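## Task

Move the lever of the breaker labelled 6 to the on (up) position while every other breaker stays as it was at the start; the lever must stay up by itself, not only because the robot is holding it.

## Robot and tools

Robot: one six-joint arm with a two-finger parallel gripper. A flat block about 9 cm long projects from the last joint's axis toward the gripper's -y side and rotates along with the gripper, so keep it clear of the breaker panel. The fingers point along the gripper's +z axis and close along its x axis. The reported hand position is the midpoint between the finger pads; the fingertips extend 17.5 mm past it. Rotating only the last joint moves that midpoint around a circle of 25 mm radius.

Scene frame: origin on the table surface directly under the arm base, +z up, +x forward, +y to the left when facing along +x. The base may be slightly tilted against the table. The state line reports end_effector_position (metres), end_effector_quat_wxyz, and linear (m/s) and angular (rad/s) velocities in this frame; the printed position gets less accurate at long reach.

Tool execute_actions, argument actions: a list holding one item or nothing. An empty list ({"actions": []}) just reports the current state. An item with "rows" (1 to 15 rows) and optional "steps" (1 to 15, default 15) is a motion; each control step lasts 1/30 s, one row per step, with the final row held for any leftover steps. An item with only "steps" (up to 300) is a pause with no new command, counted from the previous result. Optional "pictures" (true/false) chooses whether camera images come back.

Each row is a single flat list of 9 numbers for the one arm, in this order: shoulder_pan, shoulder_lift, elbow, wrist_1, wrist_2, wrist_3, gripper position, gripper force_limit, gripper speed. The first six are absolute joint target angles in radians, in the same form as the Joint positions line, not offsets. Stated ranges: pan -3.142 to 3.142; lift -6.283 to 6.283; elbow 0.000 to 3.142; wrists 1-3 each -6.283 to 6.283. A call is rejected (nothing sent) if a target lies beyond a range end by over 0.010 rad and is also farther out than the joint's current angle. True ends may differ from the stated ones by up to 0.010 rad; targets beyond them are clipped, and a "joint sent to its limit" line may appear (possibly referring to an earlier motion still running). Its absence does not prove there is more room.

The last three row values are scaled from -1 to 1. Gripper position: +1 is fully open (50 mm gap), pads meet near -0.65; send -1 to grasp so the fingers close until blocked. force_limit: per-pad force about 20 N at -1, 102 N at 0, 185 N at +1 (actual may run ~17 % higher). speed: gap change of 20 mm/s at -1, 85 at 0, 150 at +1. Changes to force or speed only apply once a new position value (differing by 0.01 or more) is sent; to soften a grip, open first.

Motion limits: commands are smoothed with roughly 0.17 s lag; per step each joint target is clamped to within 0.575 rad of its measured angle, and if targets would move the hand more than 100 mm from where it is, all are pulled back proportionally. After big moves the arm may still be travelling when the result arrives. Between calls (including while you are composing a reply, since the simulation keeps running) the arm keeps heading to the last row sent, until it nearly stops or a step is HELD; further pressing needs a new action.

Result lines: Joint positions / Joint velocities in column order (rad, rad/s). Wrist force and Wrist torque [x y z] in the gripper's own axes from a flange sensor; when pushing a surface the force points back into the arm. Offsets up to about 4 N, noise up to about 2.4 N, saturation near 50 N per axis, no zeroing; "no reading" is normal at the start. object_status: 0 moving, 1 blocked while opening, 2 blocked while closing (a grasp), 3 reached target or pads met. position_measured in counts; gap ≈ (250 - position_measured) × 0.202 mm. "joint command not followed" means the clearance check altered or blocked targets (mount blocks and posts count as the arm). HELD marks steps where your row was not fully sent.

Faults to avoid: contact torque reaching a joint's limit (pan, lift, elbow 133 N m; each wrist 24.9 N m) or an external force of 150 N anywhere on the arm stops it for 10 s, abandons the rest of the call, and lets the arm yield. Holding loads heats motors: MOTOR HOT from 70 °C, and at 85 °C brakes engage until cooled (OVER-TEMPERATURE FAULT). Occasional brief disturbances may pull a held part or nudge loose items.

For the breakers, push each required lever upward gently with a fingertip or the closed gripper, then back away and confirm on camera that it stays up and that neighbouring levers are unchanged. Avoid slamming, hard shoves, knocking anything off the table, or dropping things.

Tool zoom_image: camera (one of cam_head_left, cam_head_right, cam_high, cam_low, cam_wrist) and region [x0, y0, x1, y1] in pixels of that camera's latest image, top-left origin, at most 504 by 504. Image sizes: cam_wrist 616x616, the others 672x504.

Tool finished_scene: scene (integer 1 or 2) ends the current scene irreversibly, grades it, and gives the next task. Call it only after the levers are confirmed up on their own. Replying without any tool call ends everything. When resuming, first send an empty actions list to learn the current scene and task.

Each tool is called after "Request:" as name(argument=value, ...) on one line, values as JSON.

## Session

Request:
execute_actions(actions=[])

Scene clock: 0.00 s of 4080.00 s.
end_effector_position=(+0.4517, +0.0876, +0.3907) position_measured=190 object_status=3 end_effector_quat_wxyz=(+0.358, +0.723, +0.051, -0.589) end_effector_velocity=(-0.000, +0.000, +0.000) end_effector_angular_velocity=(+0.000, +0.001, +0.000)
Joint positions: [ 0.11  -0.727  0.961 -0.24  -1.949  2.392]
Joint velocities: [-0.     0.     0.001  0.001  0.    -0.001]
Motor temperatures (°C, as the motors report them): [25 23 23 27 33 26]
Wrist force (N, on the end effector, along its own x y z axes, offset not removed): no reading
Wrist torque (N m, same axes, about the end effector's origin, offset not removed): no reading

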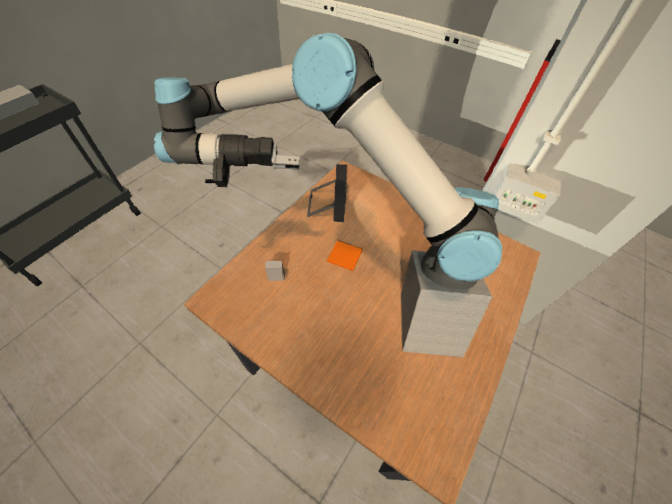

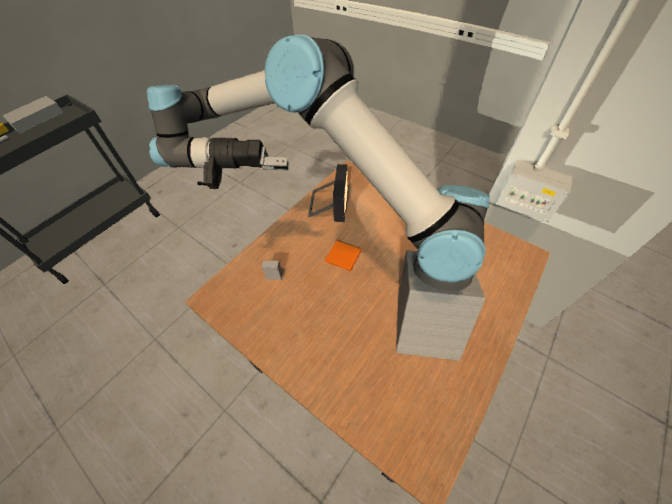

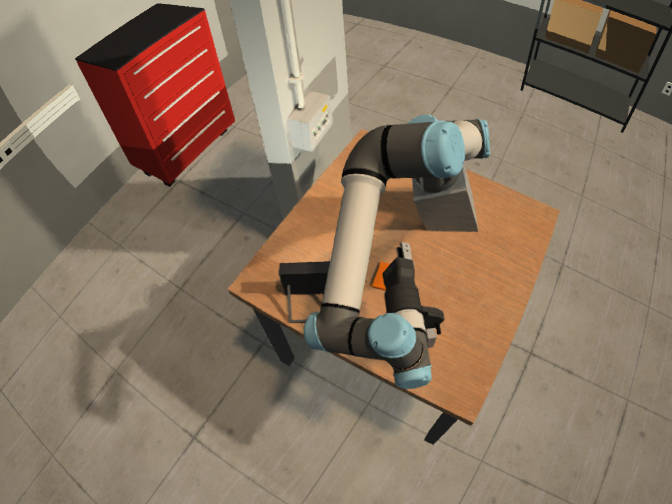

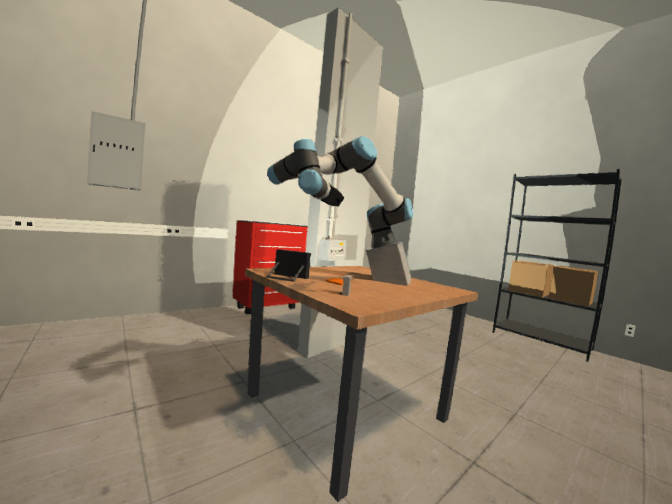

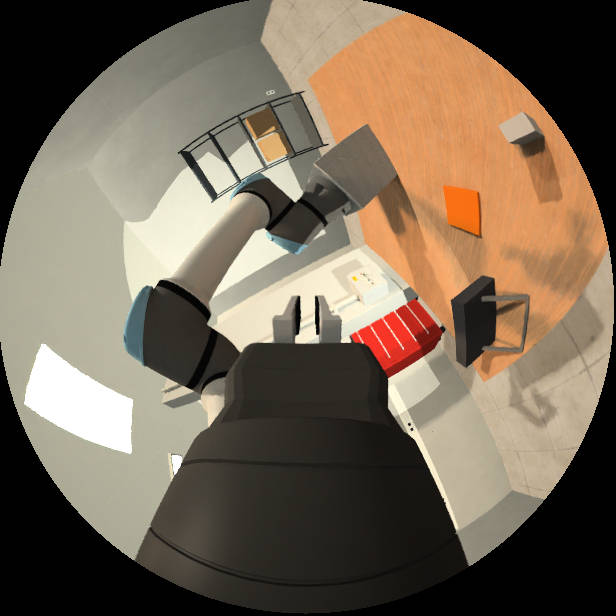

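Request:
zoom_image(camera="cam_head_left", region=[480,150,580,235])

Request:
zoom_image(camera="cam_high", region=[265,75,365,165])

Request:
zoom_image(camera="cam_low", region=[290,210,390,290])

Region (480, 150, 580, 235) of cam_head_left's 672x504 image, scaled by 5.040, with more detail than that image has; it fills the top 428 rows of this view, and the rest is white.

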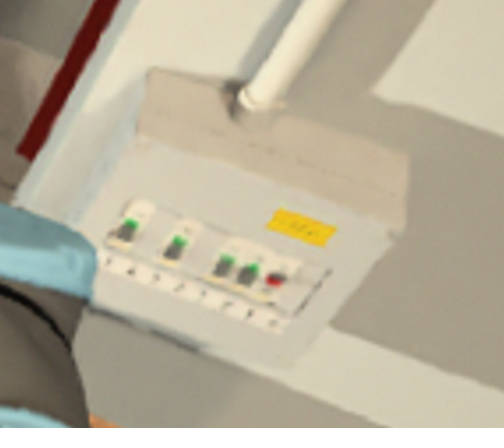

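Region (265, 75, 365, 165) of cam_high's 672x504 image, scaled by 5.040, with more detail than that image has; it fills the top 454 rows of this view, and the rest is white.

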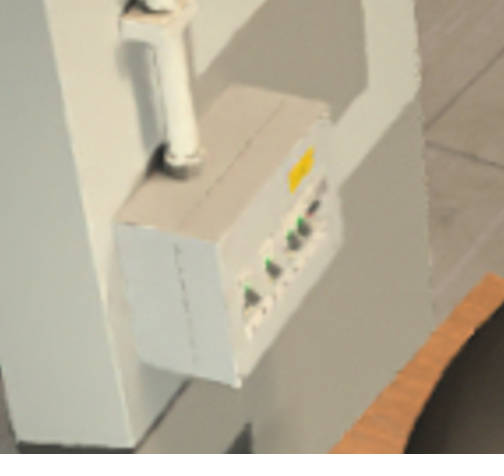

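Region (290, 210, 390, 290) of cam_low's 672x504 image, scaled by 5.040, with more detail than that image has; it fills the top 403 rows of this view, and the rest is white.

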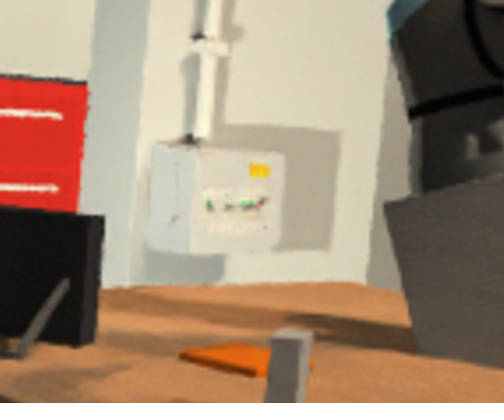

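Request:
zoom_image(camera="cam_wrist", region=[330,250,410,320])

Request:
zoom_image(camera="cam_head_right", region=[480,150,580,235])

Region (330, 250, 410, 320) of cam_wrist's 616x616 image, scaled by 6.300, with more detail than that image has; it fills the top 441 rows of this view, and the rest is white.

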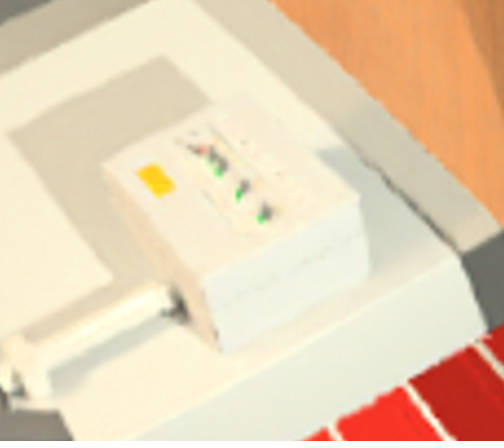

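Region (480, 150, 580, 235) of cam_head_right's 672x504 image, scaled by 5.040, with more detail than that image has; it fills the top 428 rows of this view, and the rest is white.

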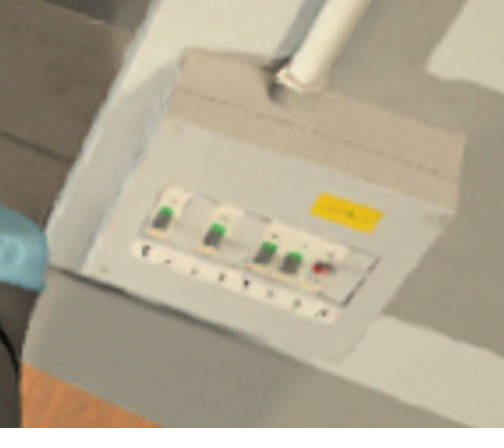

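Request:
execute_actions(actions=[{"rows": [[0.11,-1.3,2.4,-3.0,1.2,0.07,-1,0,0]],"steps":15}], pictures=false)

Request:
execute_actions(actions=[{"steps":60}])

Scene clock: 120.50 s of 4080.00 s.
end_effector_position=(+0.2961, +0.2526, +0.4069) position_measured=254 object_status=3 end_effector_quat_wxyz=(-0.153, +0.781, +0.047, -0.604) end_effector_velocity=(-0.302, +0.442, -0.131) end_effector_angular_velocity=(+2.170, -0.114, -1.262)
Joint positions: [ 0.11  -1.178  1.645 -0.925 -1.265  1.707]
Joint velocities: [ 0.001 -0.503  1.687 -1.676  1.672 -1.669]
Motor temperatures (°C, as the motors report them): [25 23 23 27 33 26]
Wrist force (N, on the end effector, along its own x y z axes, offset not removed): [-1.3 2.6 -1.4]
Wrist torque (N m, same axes, about the end effector's origin, offset not removed): [0.39 0.37 -0.18]
Steps of this call (steps 1 to 90: nothing new was sent; then 117.00 s passed at rest; steps 91 to 105: all 15 steps of this action). Readings (joint positions | what the end effector reports):
91: [0.110 -0.727 0.961 -0.240 -1.949 2.391] | position_measured=195 object_status=0
92: [0.110 -0.734 0.968 -0.248 -1.942 2.384] | position_measured=209 object_status=0
94: [0.110 -0.804 1.040 -0.319 -1.870 2.313] | position_measured=237 object_status=0
98: [0.110 -0.997 1.259 -0.538 -1.651 2.093] | position_measured=254 object_status=0
105: the state above

Scene clock: 122.50 s of 4080.00 s.
end_effector_position=(+0.2993, +0.1371, +0.7028) position_measured=254 object_status=3 end_effector_quat_wxyz=(+0.775, +0.075, -0.085, -0.622) end_effector_velocity=(-0.001, +0.000, +0.000) end_effector_angular_velocity=(+0.000, -0.001, +0.004)
Joint positions: [ 0.11 -1.3   2.4  -3.    1.2   0.07]
Joint velocities: [ 0.002 -0.     0.    -0.     0.     0.002]
Motor temperatures (°C, as the motors report them): [25 23 23 27 33 26]
Wrist force (N, on the end effector, along its own x y z axes, offset not removed): [-1.9 0.2 -1.4]
Wrist torque (N m, same axes, about the end effector's origin, offset not removed): [-0.01 0.41 -0.19]
Steps of this call (steps 1 to 60: the robot went on to your last target). Readings (joint positions | what the end effector reports):
1: [0.110 -1.194 1.703 -0.982 -1.207 1.649] | position_measured=254 object_status=3
2: [0.110 -1.208 1.762 -1.042 -1.148 1.590] | position_measured=254 object_status=3
4: [0.110 -1.234 1.887 -1.166 -1.023 1.465] | position_measured=254 object_status=3
8: [0.110 -1.277 2.176 -1.469 -0.721 1.163] | position_measured=254 object_status=3
60: the state above
The arm was judged still, so your last target was given up. Only a new action makes it travel on or press farther. Fingers that are still opening or closing keep moving.

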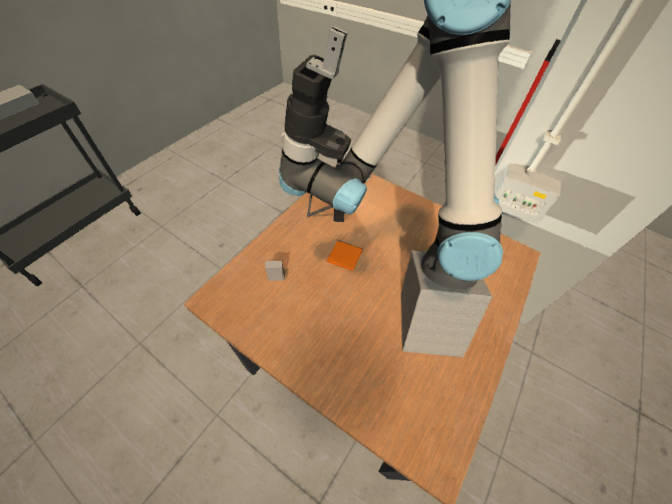

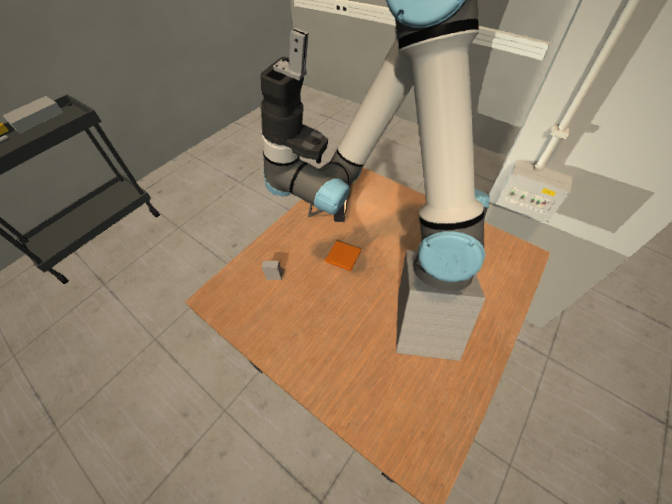

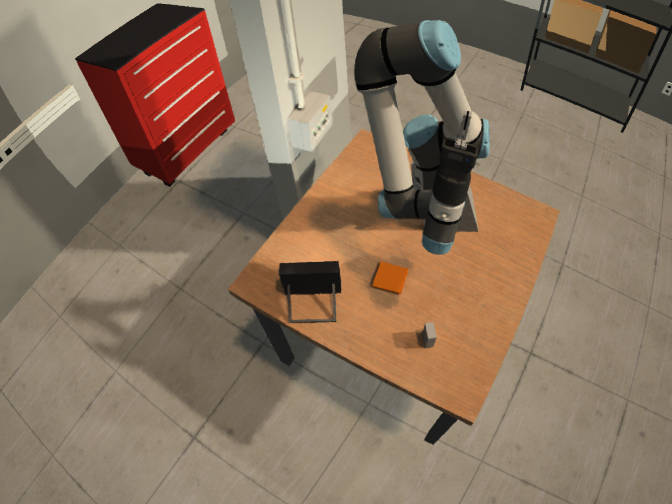

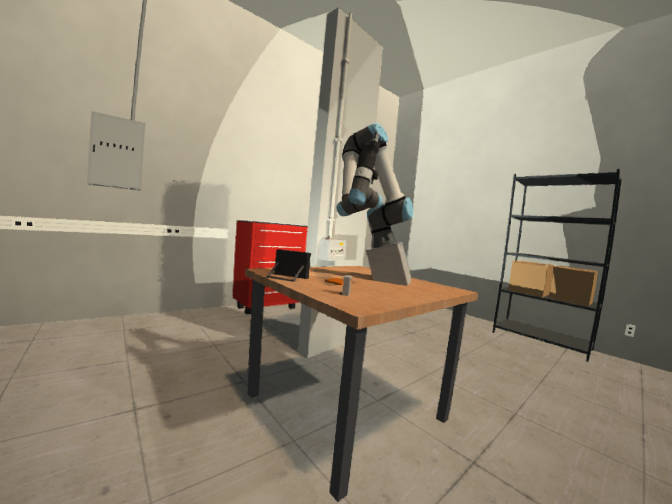

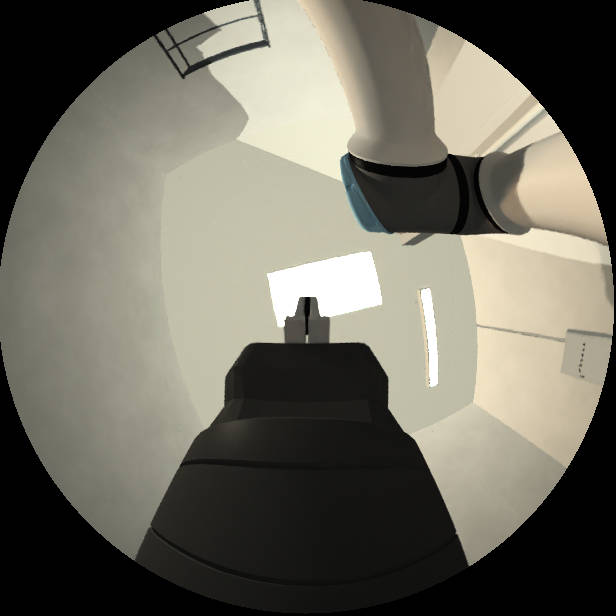

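Request:
execute_actions(actions=[])

Scene clock: 144.73 s of 4080.00 s.
end_effector_position=(+0.2993, +0.1371, +0.7028) position_measured=254 object_status=3 end_effector_quat_wxyz=(+0.775, +0.075, -0.085, -0.622) end_effector_velocity=(+0.000, -0.000, +0.000) end_effector_angular_velocity=(-0.000, +0.001, +0.001)
Joint positions: [ 0.11 -1.3   2.4  -3.    1.2   0.07]
Joint velocities: [-0.    -0.001  0.     0.001  0.     0.   ]
Motor temperatures (°C, as the motors report them): [25 23 23 27 33 26]
Wrist force (N, on the end effector, along its own x y z axes, offset not removed): [-1.2 0.7 -2.2]
Wrist torque (N m, same axes, about the end effector's origin, offset not removed): [0.12 0.22 -0.28]
Steps of this call (steps 1 to 90: nothing new was sent; then 19.23 s passed at rest). Readings (joint positions | what the end effector reports):
1: [0.110 -1.300 2.400 -3.000 1.200 0.070] | position_measured=254 object_status=3
2: [0.110 -1.300 2.400 -3.000 1.200 0.070] | position_measured=254 object_status=3
4: [0.110 -1.300 2.400 -3.000 1.200 0.070] | position_measured=254 object_status=3
8: [0.110 -1.300 2.400 -3.000 1.200 0.070] | position_measured=254 object_status=3
90: the state above

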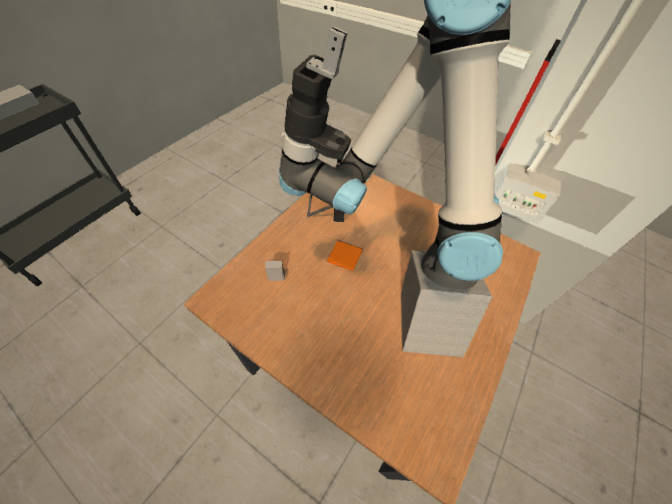

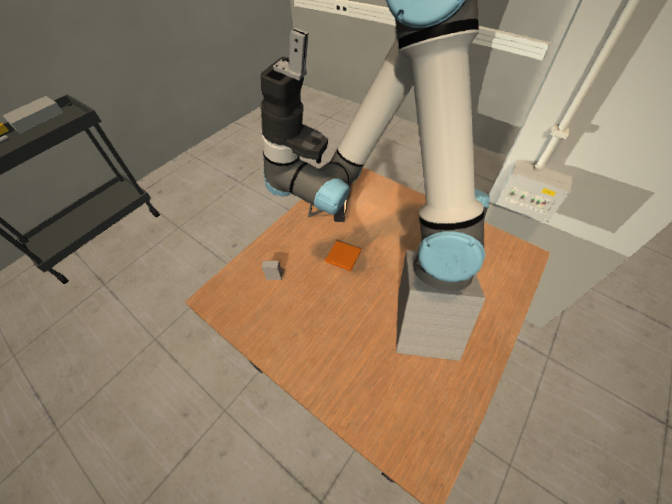

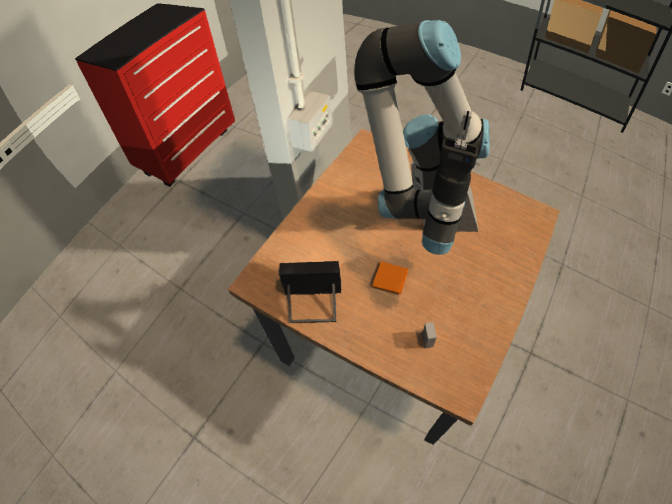

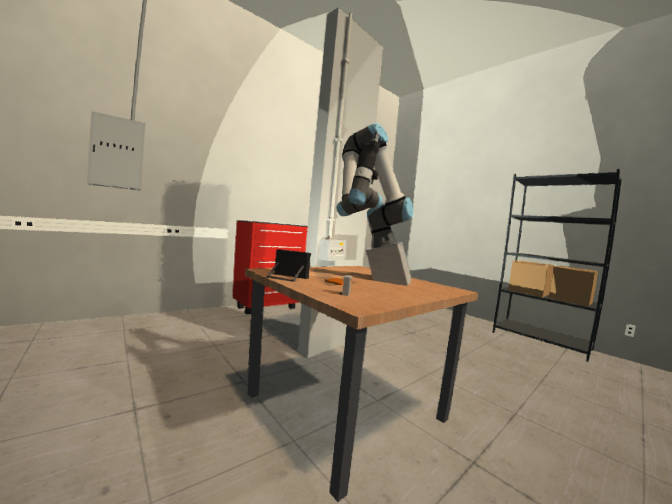

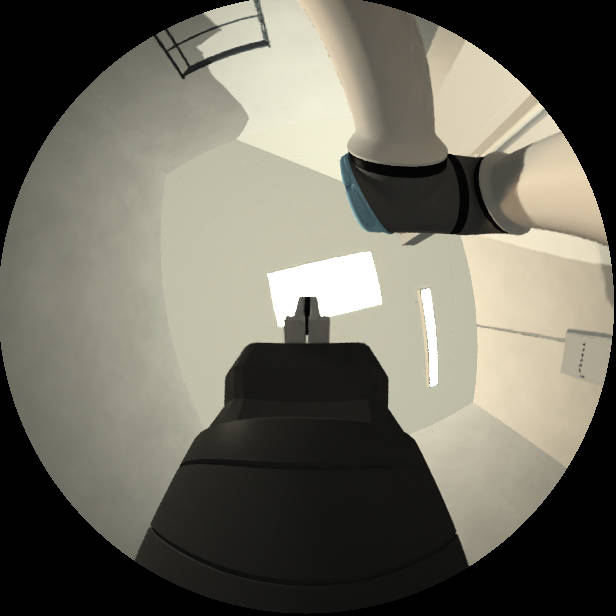

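Request:
execute_actions(actions=[{"rows":[[-2.84,-1.3,2.4,-3.0,1.2,0.07,-1,0,0]],"steps":15}], pictures=false)

Request:
execute_actions(actions=[{"steps":50}])

Scene clock: 162.07 s of 4080.00 s.
end_effector_position=(+0.4255, -0.0403, +0.6239) position_measured=254 object_status=3 end_effector_quat_wxyz=(-0.560, +0.055, +0.061, +0.824) end_effector_velocity=(+0.141, -0.502, -0.185) end_effector_angular_velocity=(-0.250, +0.460, -1.433)
Joint positions: [-0.54 -1.3   2.4  -3.    1.2   0.07]
Joint velocities: [-1.525  0.     0.     0.001 -0.001 -0.   ]
Motor temperatures (°C, as the motors report them): [25 23 23 27 33 26]
Wrist force (N, on the end effector, along its own x y z axes, offset not removed): [0.6 1.3 -2.7]
Wrist torque (N m, same axes, about the end effector's origin, offset not removed): [0.08 -0.02 -0.30]
Steps of this call (steps 1 to 90: nothing new was sent; then 13.83 s passed at rest; steps 91 to 105: all 15 steps of this action). Readings (joint positions | what the end effector reports):
91: [0.110 -1.300 2.400 -3.000 1.200 0.070] | position_measured=254 object_status=3
92: [0.102 -1.300 2.400 -3.000 1.200 0.070] | position_measured=254 object_status=3
94: [0.031 -1.300 2.400 -3.000 1.200 0.070] | position_measured=254 object_status=3
98: [-0.180 -1.300 2.400 -3.000 1.200 0.070] | position_measured=254 object_status=3
105: the state above

Scene clock: 163.73 s of 4080.00 s.
end_effector_position=(-0.0791, -0.4641, +0.5762) position_measured=254 object_status=3 end_effector_quat_wxyz=(+0.466, +0.384, -0.052, +0.795) end_effector_velocity=(-0.028, +0.012, +0.009) end_effector_angular_velocity=(-0.015, +0.026, -0.080)
Joint positions: [-2.832 -1.3    2.4   -3.     1.2    0.07 ]
Joint velocities: [-0.086 -0.    -0.001 -0.     0.001  0.   ]
Motor temperatures (°C, as the motors report them): [25 23 23 27 33 26]
Wrist force (N, on the end effector, along its own x y z axes, offset not removed): [0.9 -0.3 -1.1]
Wrist torque (N m, same axes, about the end effector's origin, offset not removed): [-0.18 0.02 -0.27]
Steps of this call (steps 1 to 50: the robot went on to your last target). Readings (joint positions | what the end effector reports):
1: [-0.591 -1.300 2.400 -3.000 1.200 0.070] | position_measured=254 object_status=3
2: [-0.643 -1.300 2.400 -3.000 1.200 0.070] | position_measured=254 object_status=3
4: [-0.746 -1.300 2.400 -3.000 1.200 0.070] | position_measured=254 object_status=3
8: [-0.951 -1.300 2.400 -3.000 1.200 0.070] | position_measured=254 object_status=3
50: the state above

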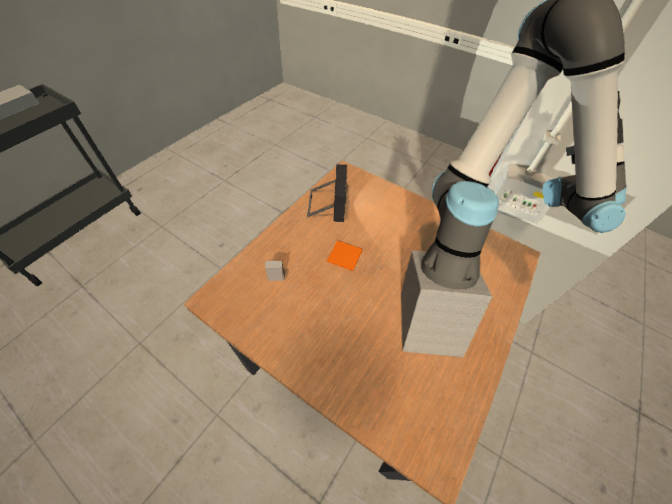

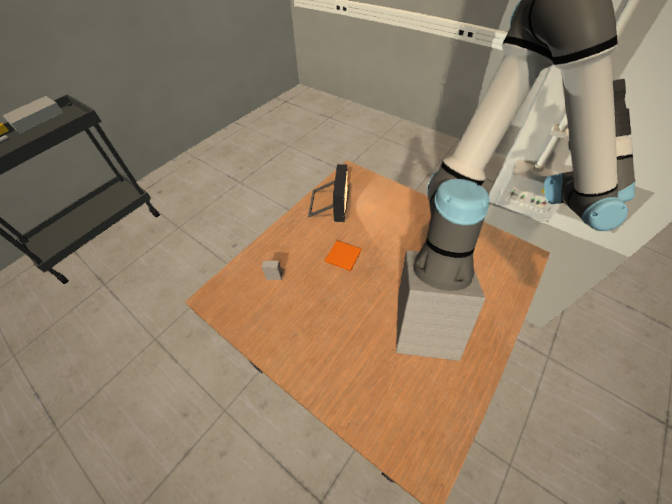

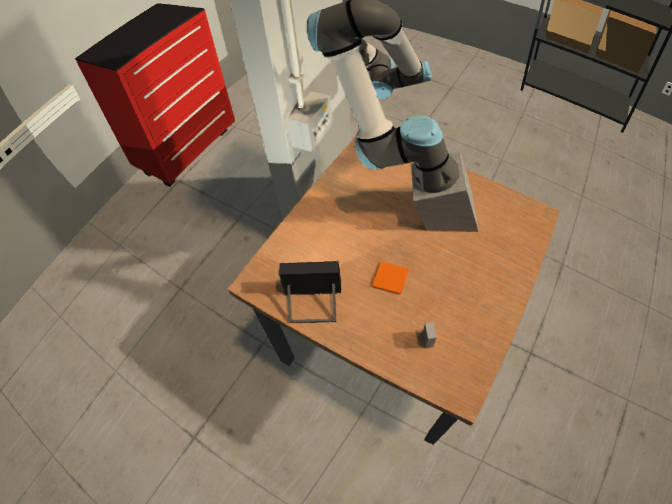

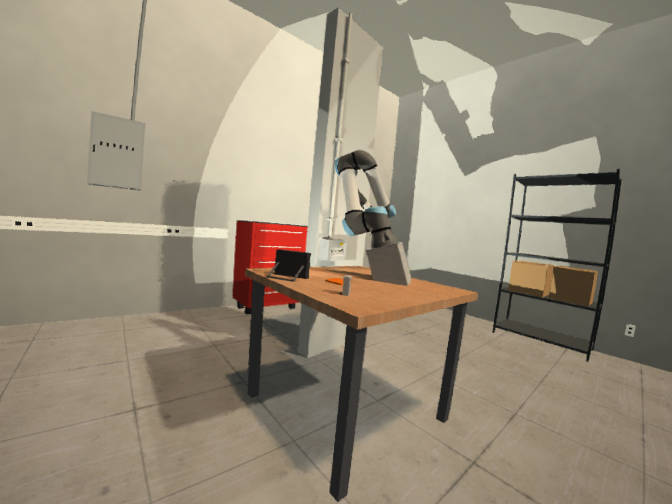

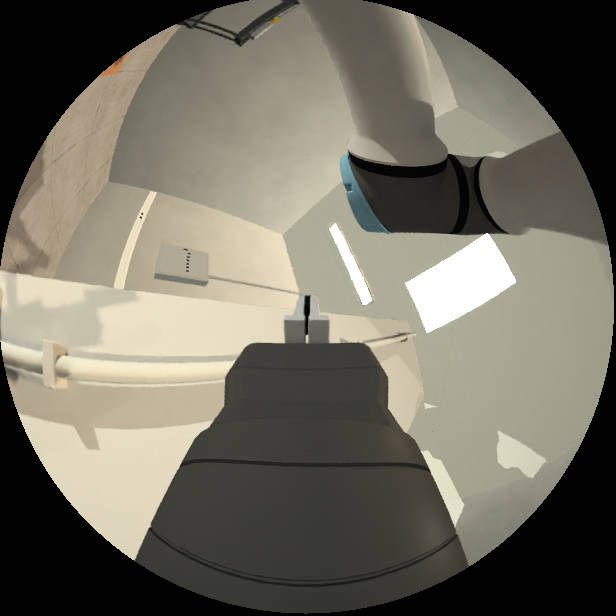

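Request:
execute_actions(actions=[{"rows":[[-2.838,-0.938,2.543,-1.504,1.2,0.07,-1,0,0]],"steps":15}], pictures=false)

Request:
execute_actions(actions=[{"steps":25}])

Scene clock: 181.50 s of 4080.00 s.
end_effector_position=(-0.2712, -0.4877, +0.4175) position_measured=254 object_status=3 end_effector_quat_wxyz=(+0.454, +0.125, -0.417, +0.777) end_effector_velocity=(-0.326, +0.028, -0.452) end_effector_angular_velocity=(+0.767, -1.643, -0.656)
Joint positions: [-2.839 -1.047  2.502 -2.453  1.2    0.07 ]
Joint velocities: [ 0.003  0.361  0.134  1.433 -0.     0.   ]
Motor temperatures (°C, as the motors report them): [25 23 23 27 33 26]
Wrist force (N, on the end effector, along its own x y z axes, offset not removed): [1.4 0.8 -0.6]
Wrist torque (N m, same axes, about the end effector's origin, offset not removed): [0.08 -0.08 -0.28]
Steps of this call (steps 1 to 30: the robot went on to your last target; steps 31 to 90: nothing new was sent; then 14.27 s passed at rest; steps 91 to 105: all 15 steps of this action). Readings (joint positions | what the end effector reports):
91: [-2.840 -1.300 2.400 -3.000 1.200 0.070] | position_measured=254 object_status=3
92: [-2.840 -1.293 2.406 -2.993 1.200 0.070] | position_measured=254 object_status=3
94: [-2.840 -1.244 2.427 -2.929 1.200 0.070] | position_measured=254 object_status=3
98: [-2.840 -1.157 2.460 -2.768 1.200 0.070] | position_measured=254 object_status=3
105: the state above

Scene clock: 182.33 s of 4080.00 s.
end_effector_position=(-0.3430, -0.4086, +0.1359) position_measured=254 object_status=3 end_effector_quat_wxyz=(-0.316, +0.218, +0.740, -0.552) end_effector_velocity=(+0.002, +0.005, -0.010) end_effector_angular_velocity=(+0.016, -0.033, -0.013)
Joint positions: [-2.838 -0.938  2.543 -1.507  1.2    0.07 ]
Joint velocities: [ 0.001  0.002  0.     0.036  0.    -0.   ]
Motor temperatures (°C, as the motors report them): [25 23 23 27 33 26]
Wrist force (N, on the end effector, along its own x y z axes, offset not removed): [-0.6 1.4 -1.7]
Wrist torque (N m, same axes, about the end effector's origin, offset not removed): [0.11 0.24 -0.41]
Steps of this call (steps 1 to 25: the robot went on to your last target). Readings (joint positions | what the end effector reports):
1: [-2.839 -1.035 2.507 -2.403 1.200 0.070] | position_measured=254 object_status=3
2: [-2.839 -1.024 2.511 -2.353 1.200 0.070] | position_measured=254 object_status=3
4: [-2.839 -1.006 2.518 -2.249 1.200 0.070] | position_measured=254 object_status=3
8: [-2.838 -0.977 2.528 -2.027 1.200 0.070] | position_measured=254 object_status=3
25: the state above

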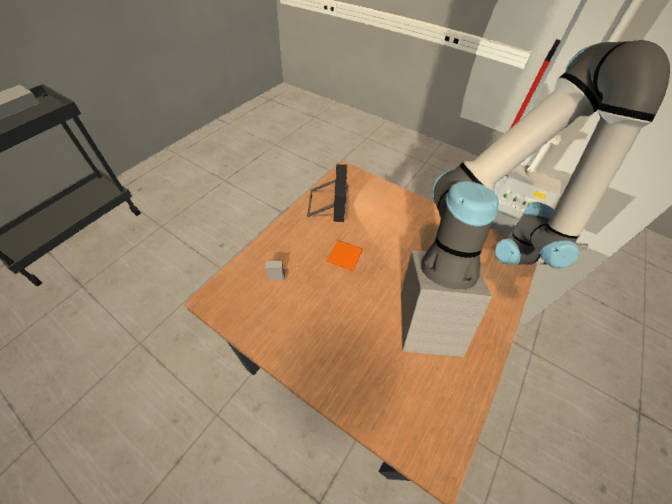

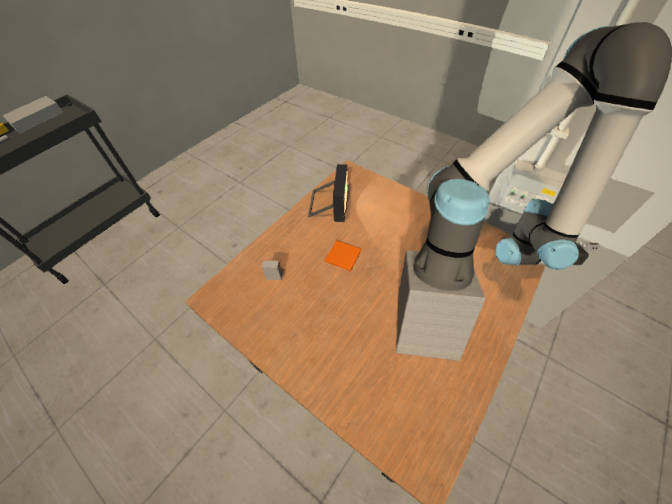

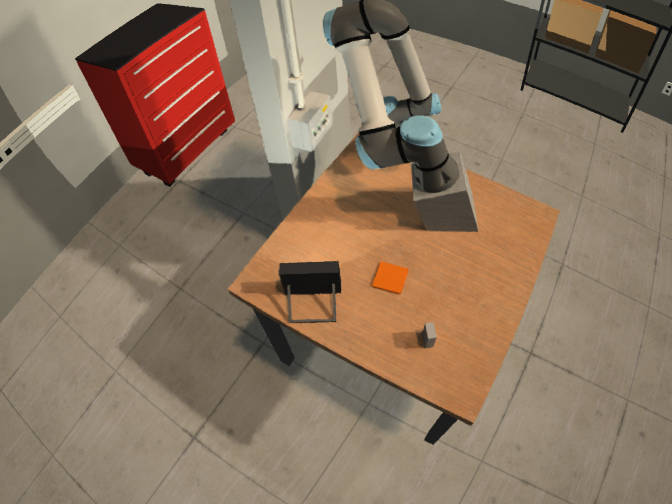

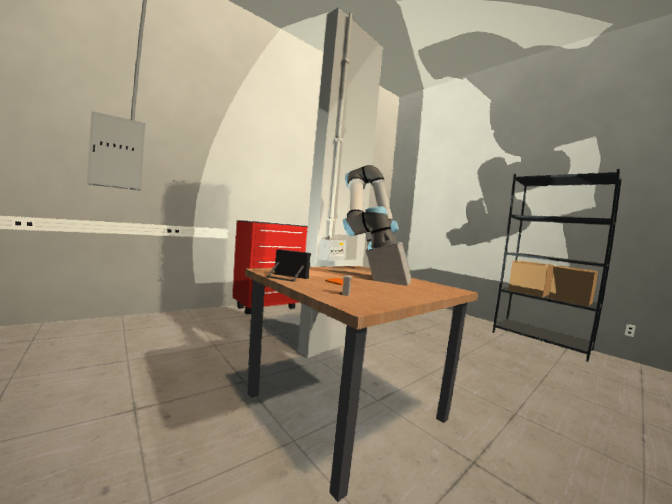

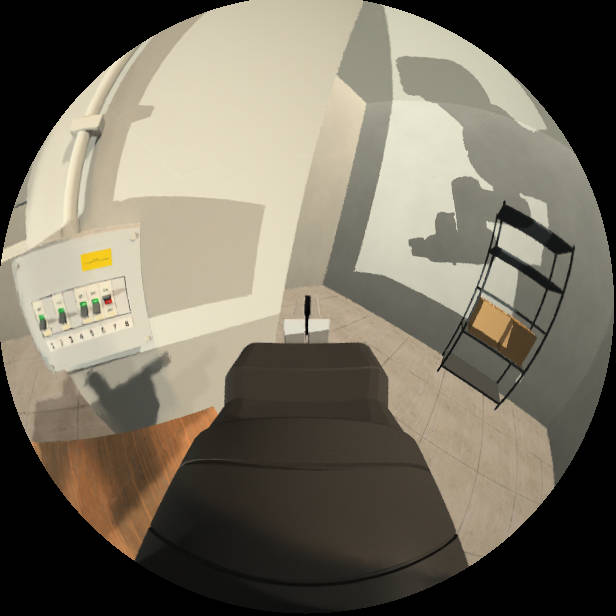

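Request:
execute_actions(actions=[{"rows":[[-2.838,-0.938,2.543,-1.504,0.7,0.07,-1,0,0]],"steps":15}])

Scene clock: 189.30 s of 4080.00 s.
end_effector_position=(-0.2311, -0.4702, +0.1037) position_measured=254 object_status=3 end_effector_quat_wxyz=(-0.124, +0.085, +0.804, -0.575) end_effector_velocity=(+0.035, -0.010, -0.006) end_effector_angular_velocity=(+0.009, -0.047, +0.129)
Joint positions: [-2.838 -0.938  2.543 -1.504  0.713  0.07 ]
Joint velocities: [ 0.001 -0.    -0.001  0.    -0.137  0.   ]
Motor temperatures (°C, as the motors report them): [25 23 23 27 33 26]
Wrist force (N, on the end effector, along its own x y z axes, offset not removed): [-0.3 -0.8 -1.5]
Wrist torque (N m, same axes, about the end effector's origin, offset not removed): [-0.11 0.16 -0.34]
Steps of this call (steps 1 to 30: the robot went on to your last target; steps 31 to 90: nothing new was sent; then 3.47 s passed at rest; steps 91 to 105: all 15 steps of this action). Readings (joint positions | what the end effector reports):
91: [-2.838 -0.938 2.543 -1.504 1.200 0.070] | position_measured=254 object_status=3
92: [-2.838 -0.938 2.543 -1.504 1.192 0.070] | position_measured=254 object_status=3
94: [-2.838 -0.938 2.543 -1.504 1.121 0.070] | position_measured=254 object_status=3
98: [-2.838 -0.938 2.543 -1.504 0.861 0.070] | position_measured=254 object_status=3
105: the state above

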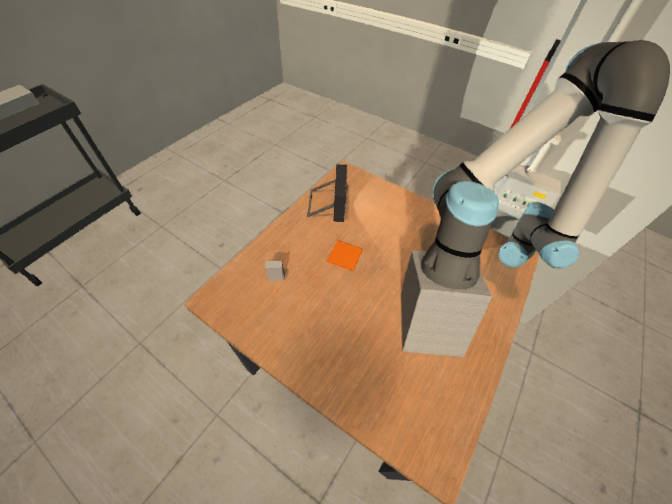

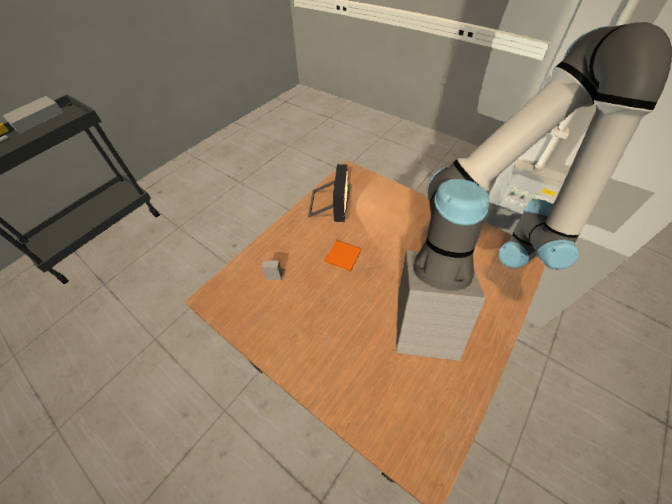

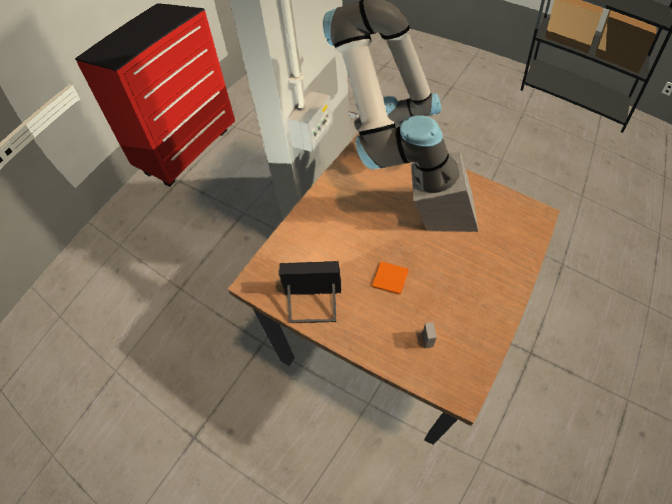

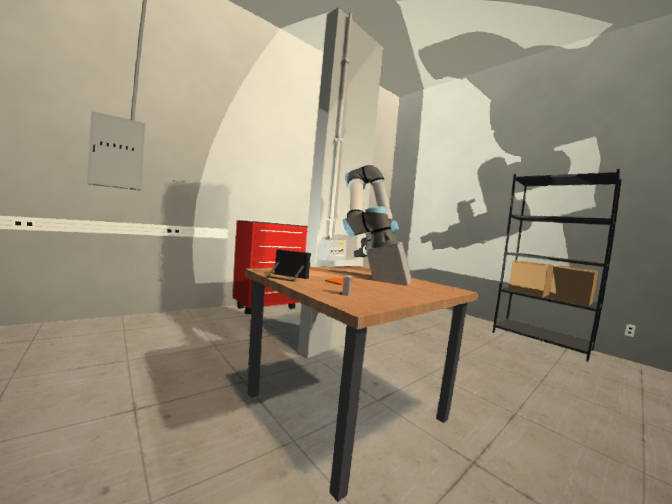

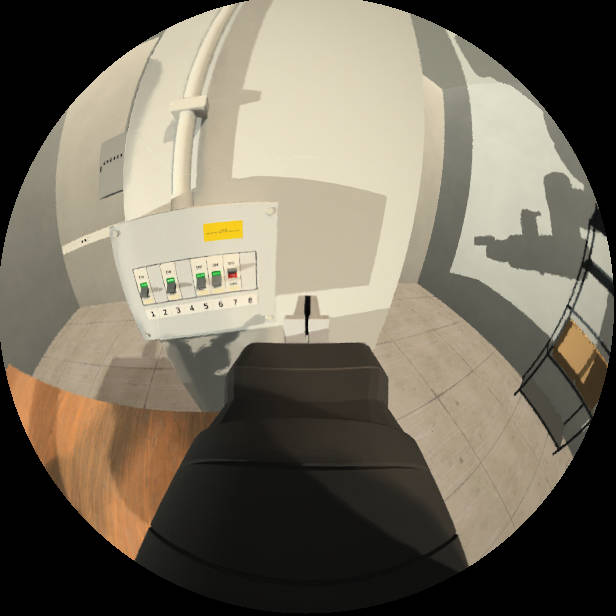

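Request:
zoom_image(camera="cam_wrist", region=[100, 195, 340, 355])

Region (100, 195, 340, 355) of cam_wrist's 616x616 image, scaled by 2.100, with more detail than that image has.

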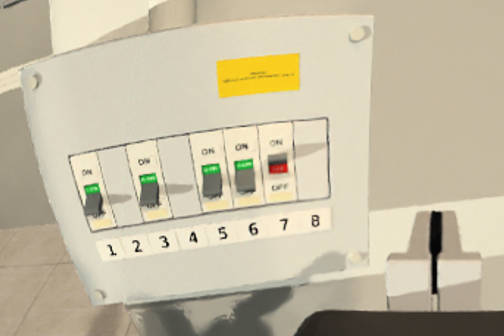

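Request:
execute_actions(actions=[{"rows":[[-2.838,-0.938,2.543,-1.504,0.41,0.07,-1,0,0]],"steps":15}])

Request:
zoom_image(camera="cam_wrist", region=[180, 190, 420, 350])

Scene clock: 197.43 s of 4080.00 s.
end_effector_position=(-0.1512, -0.4803, +0.0939) position_measured=254 object_status=3 end_effector_quat_wxyz=(-0.002, +0.000, +0.820, -0.573) end_effector_velocity=(+0.012, +0.000, -0.001) end_effector_angular_velocity=(+0.003, -0.014, +0.042)
Joint positions: [-2.838 -0.938  2.543 -1.504  0.414  0.07 ]
Joint velocities: [-0.001 -0.     0.001 -0.002 -0.046 -0.   ]
Motor temperatures (°C, as the motors report them): [25 23 23 27 33 26]
Wrist force (N, on the end effector, along its own x y z axes, offset not removed): [-1.7 -0.3 -1.9]
Wrist torque (N m, same axes, about the end effector's origin, offset not removed): [-0.19 0.31 -0.30]
Steps of this call (steps 1 to 30: the robot went on to your last target; steps 31 to 90: nothing new was sent; then 4.63 s passed at rest; steps 91 to 105: all 15 steps of this action). Readings (joint positions | what the end effector reports):
91: [-2.838 -0.938 2.543 -1.504 0.700 0.070] | position_measured=254 object_status=3
92: [-2.838 -0.938 2.543 -1.504 0.692 0.070] | position_measured=254 object_status=3
94: [-2.838 -0.938 2.543 -1.504 0.621 0.070] | position_measured=254 object_status=3
98: [-2.838 -0.938 2.543 -1.504 0.463 0.070] | position_measured=254 object_status=3
105: the state above

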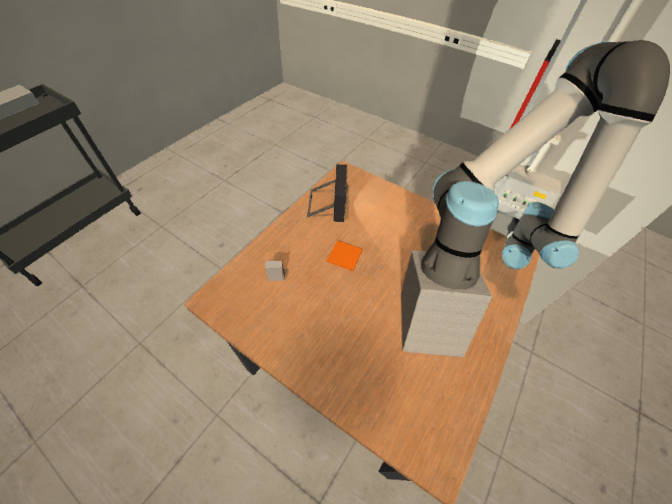

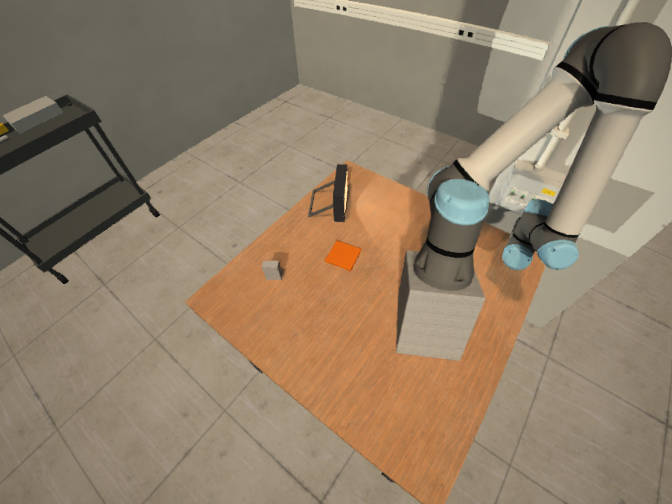

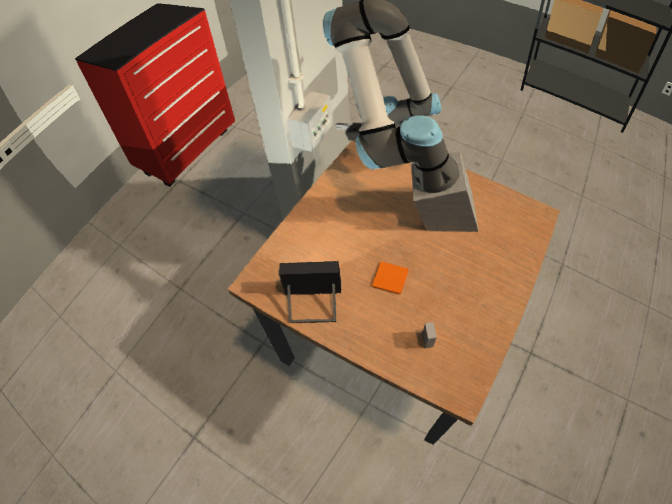

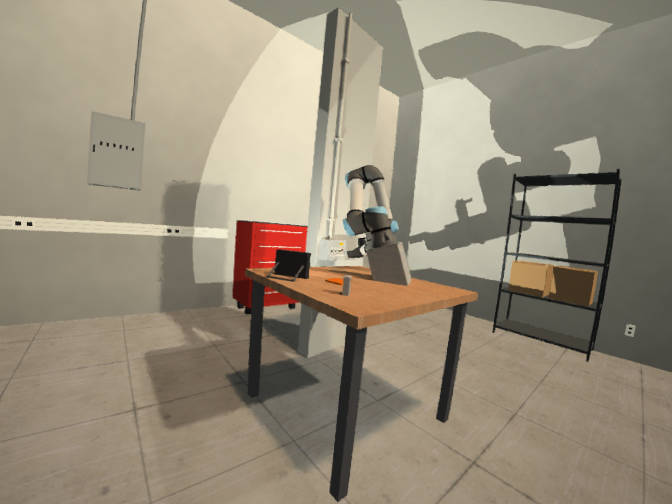

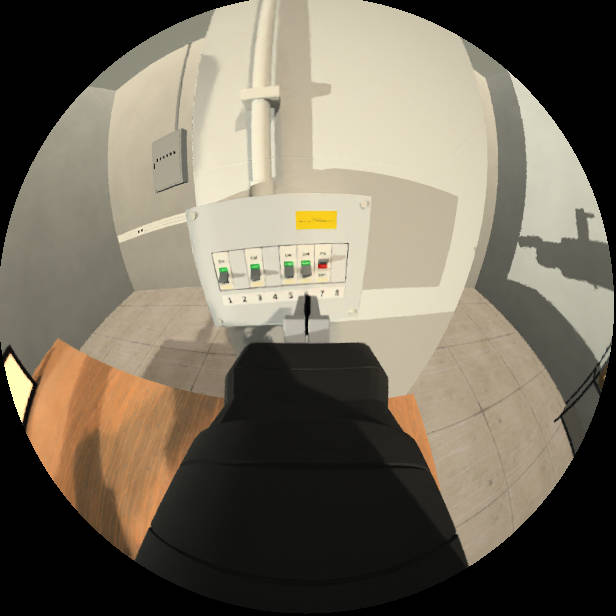

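Region (180, 190, 420, 350) of cam_wrist's 616x616 image, scaled by 2.100, with more detail than that image has.

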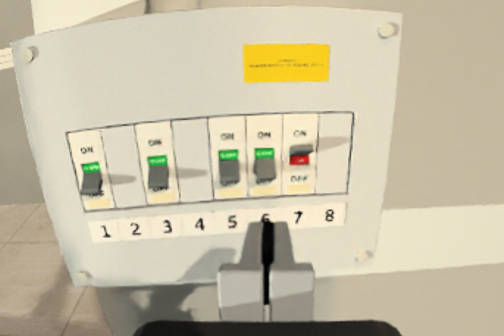

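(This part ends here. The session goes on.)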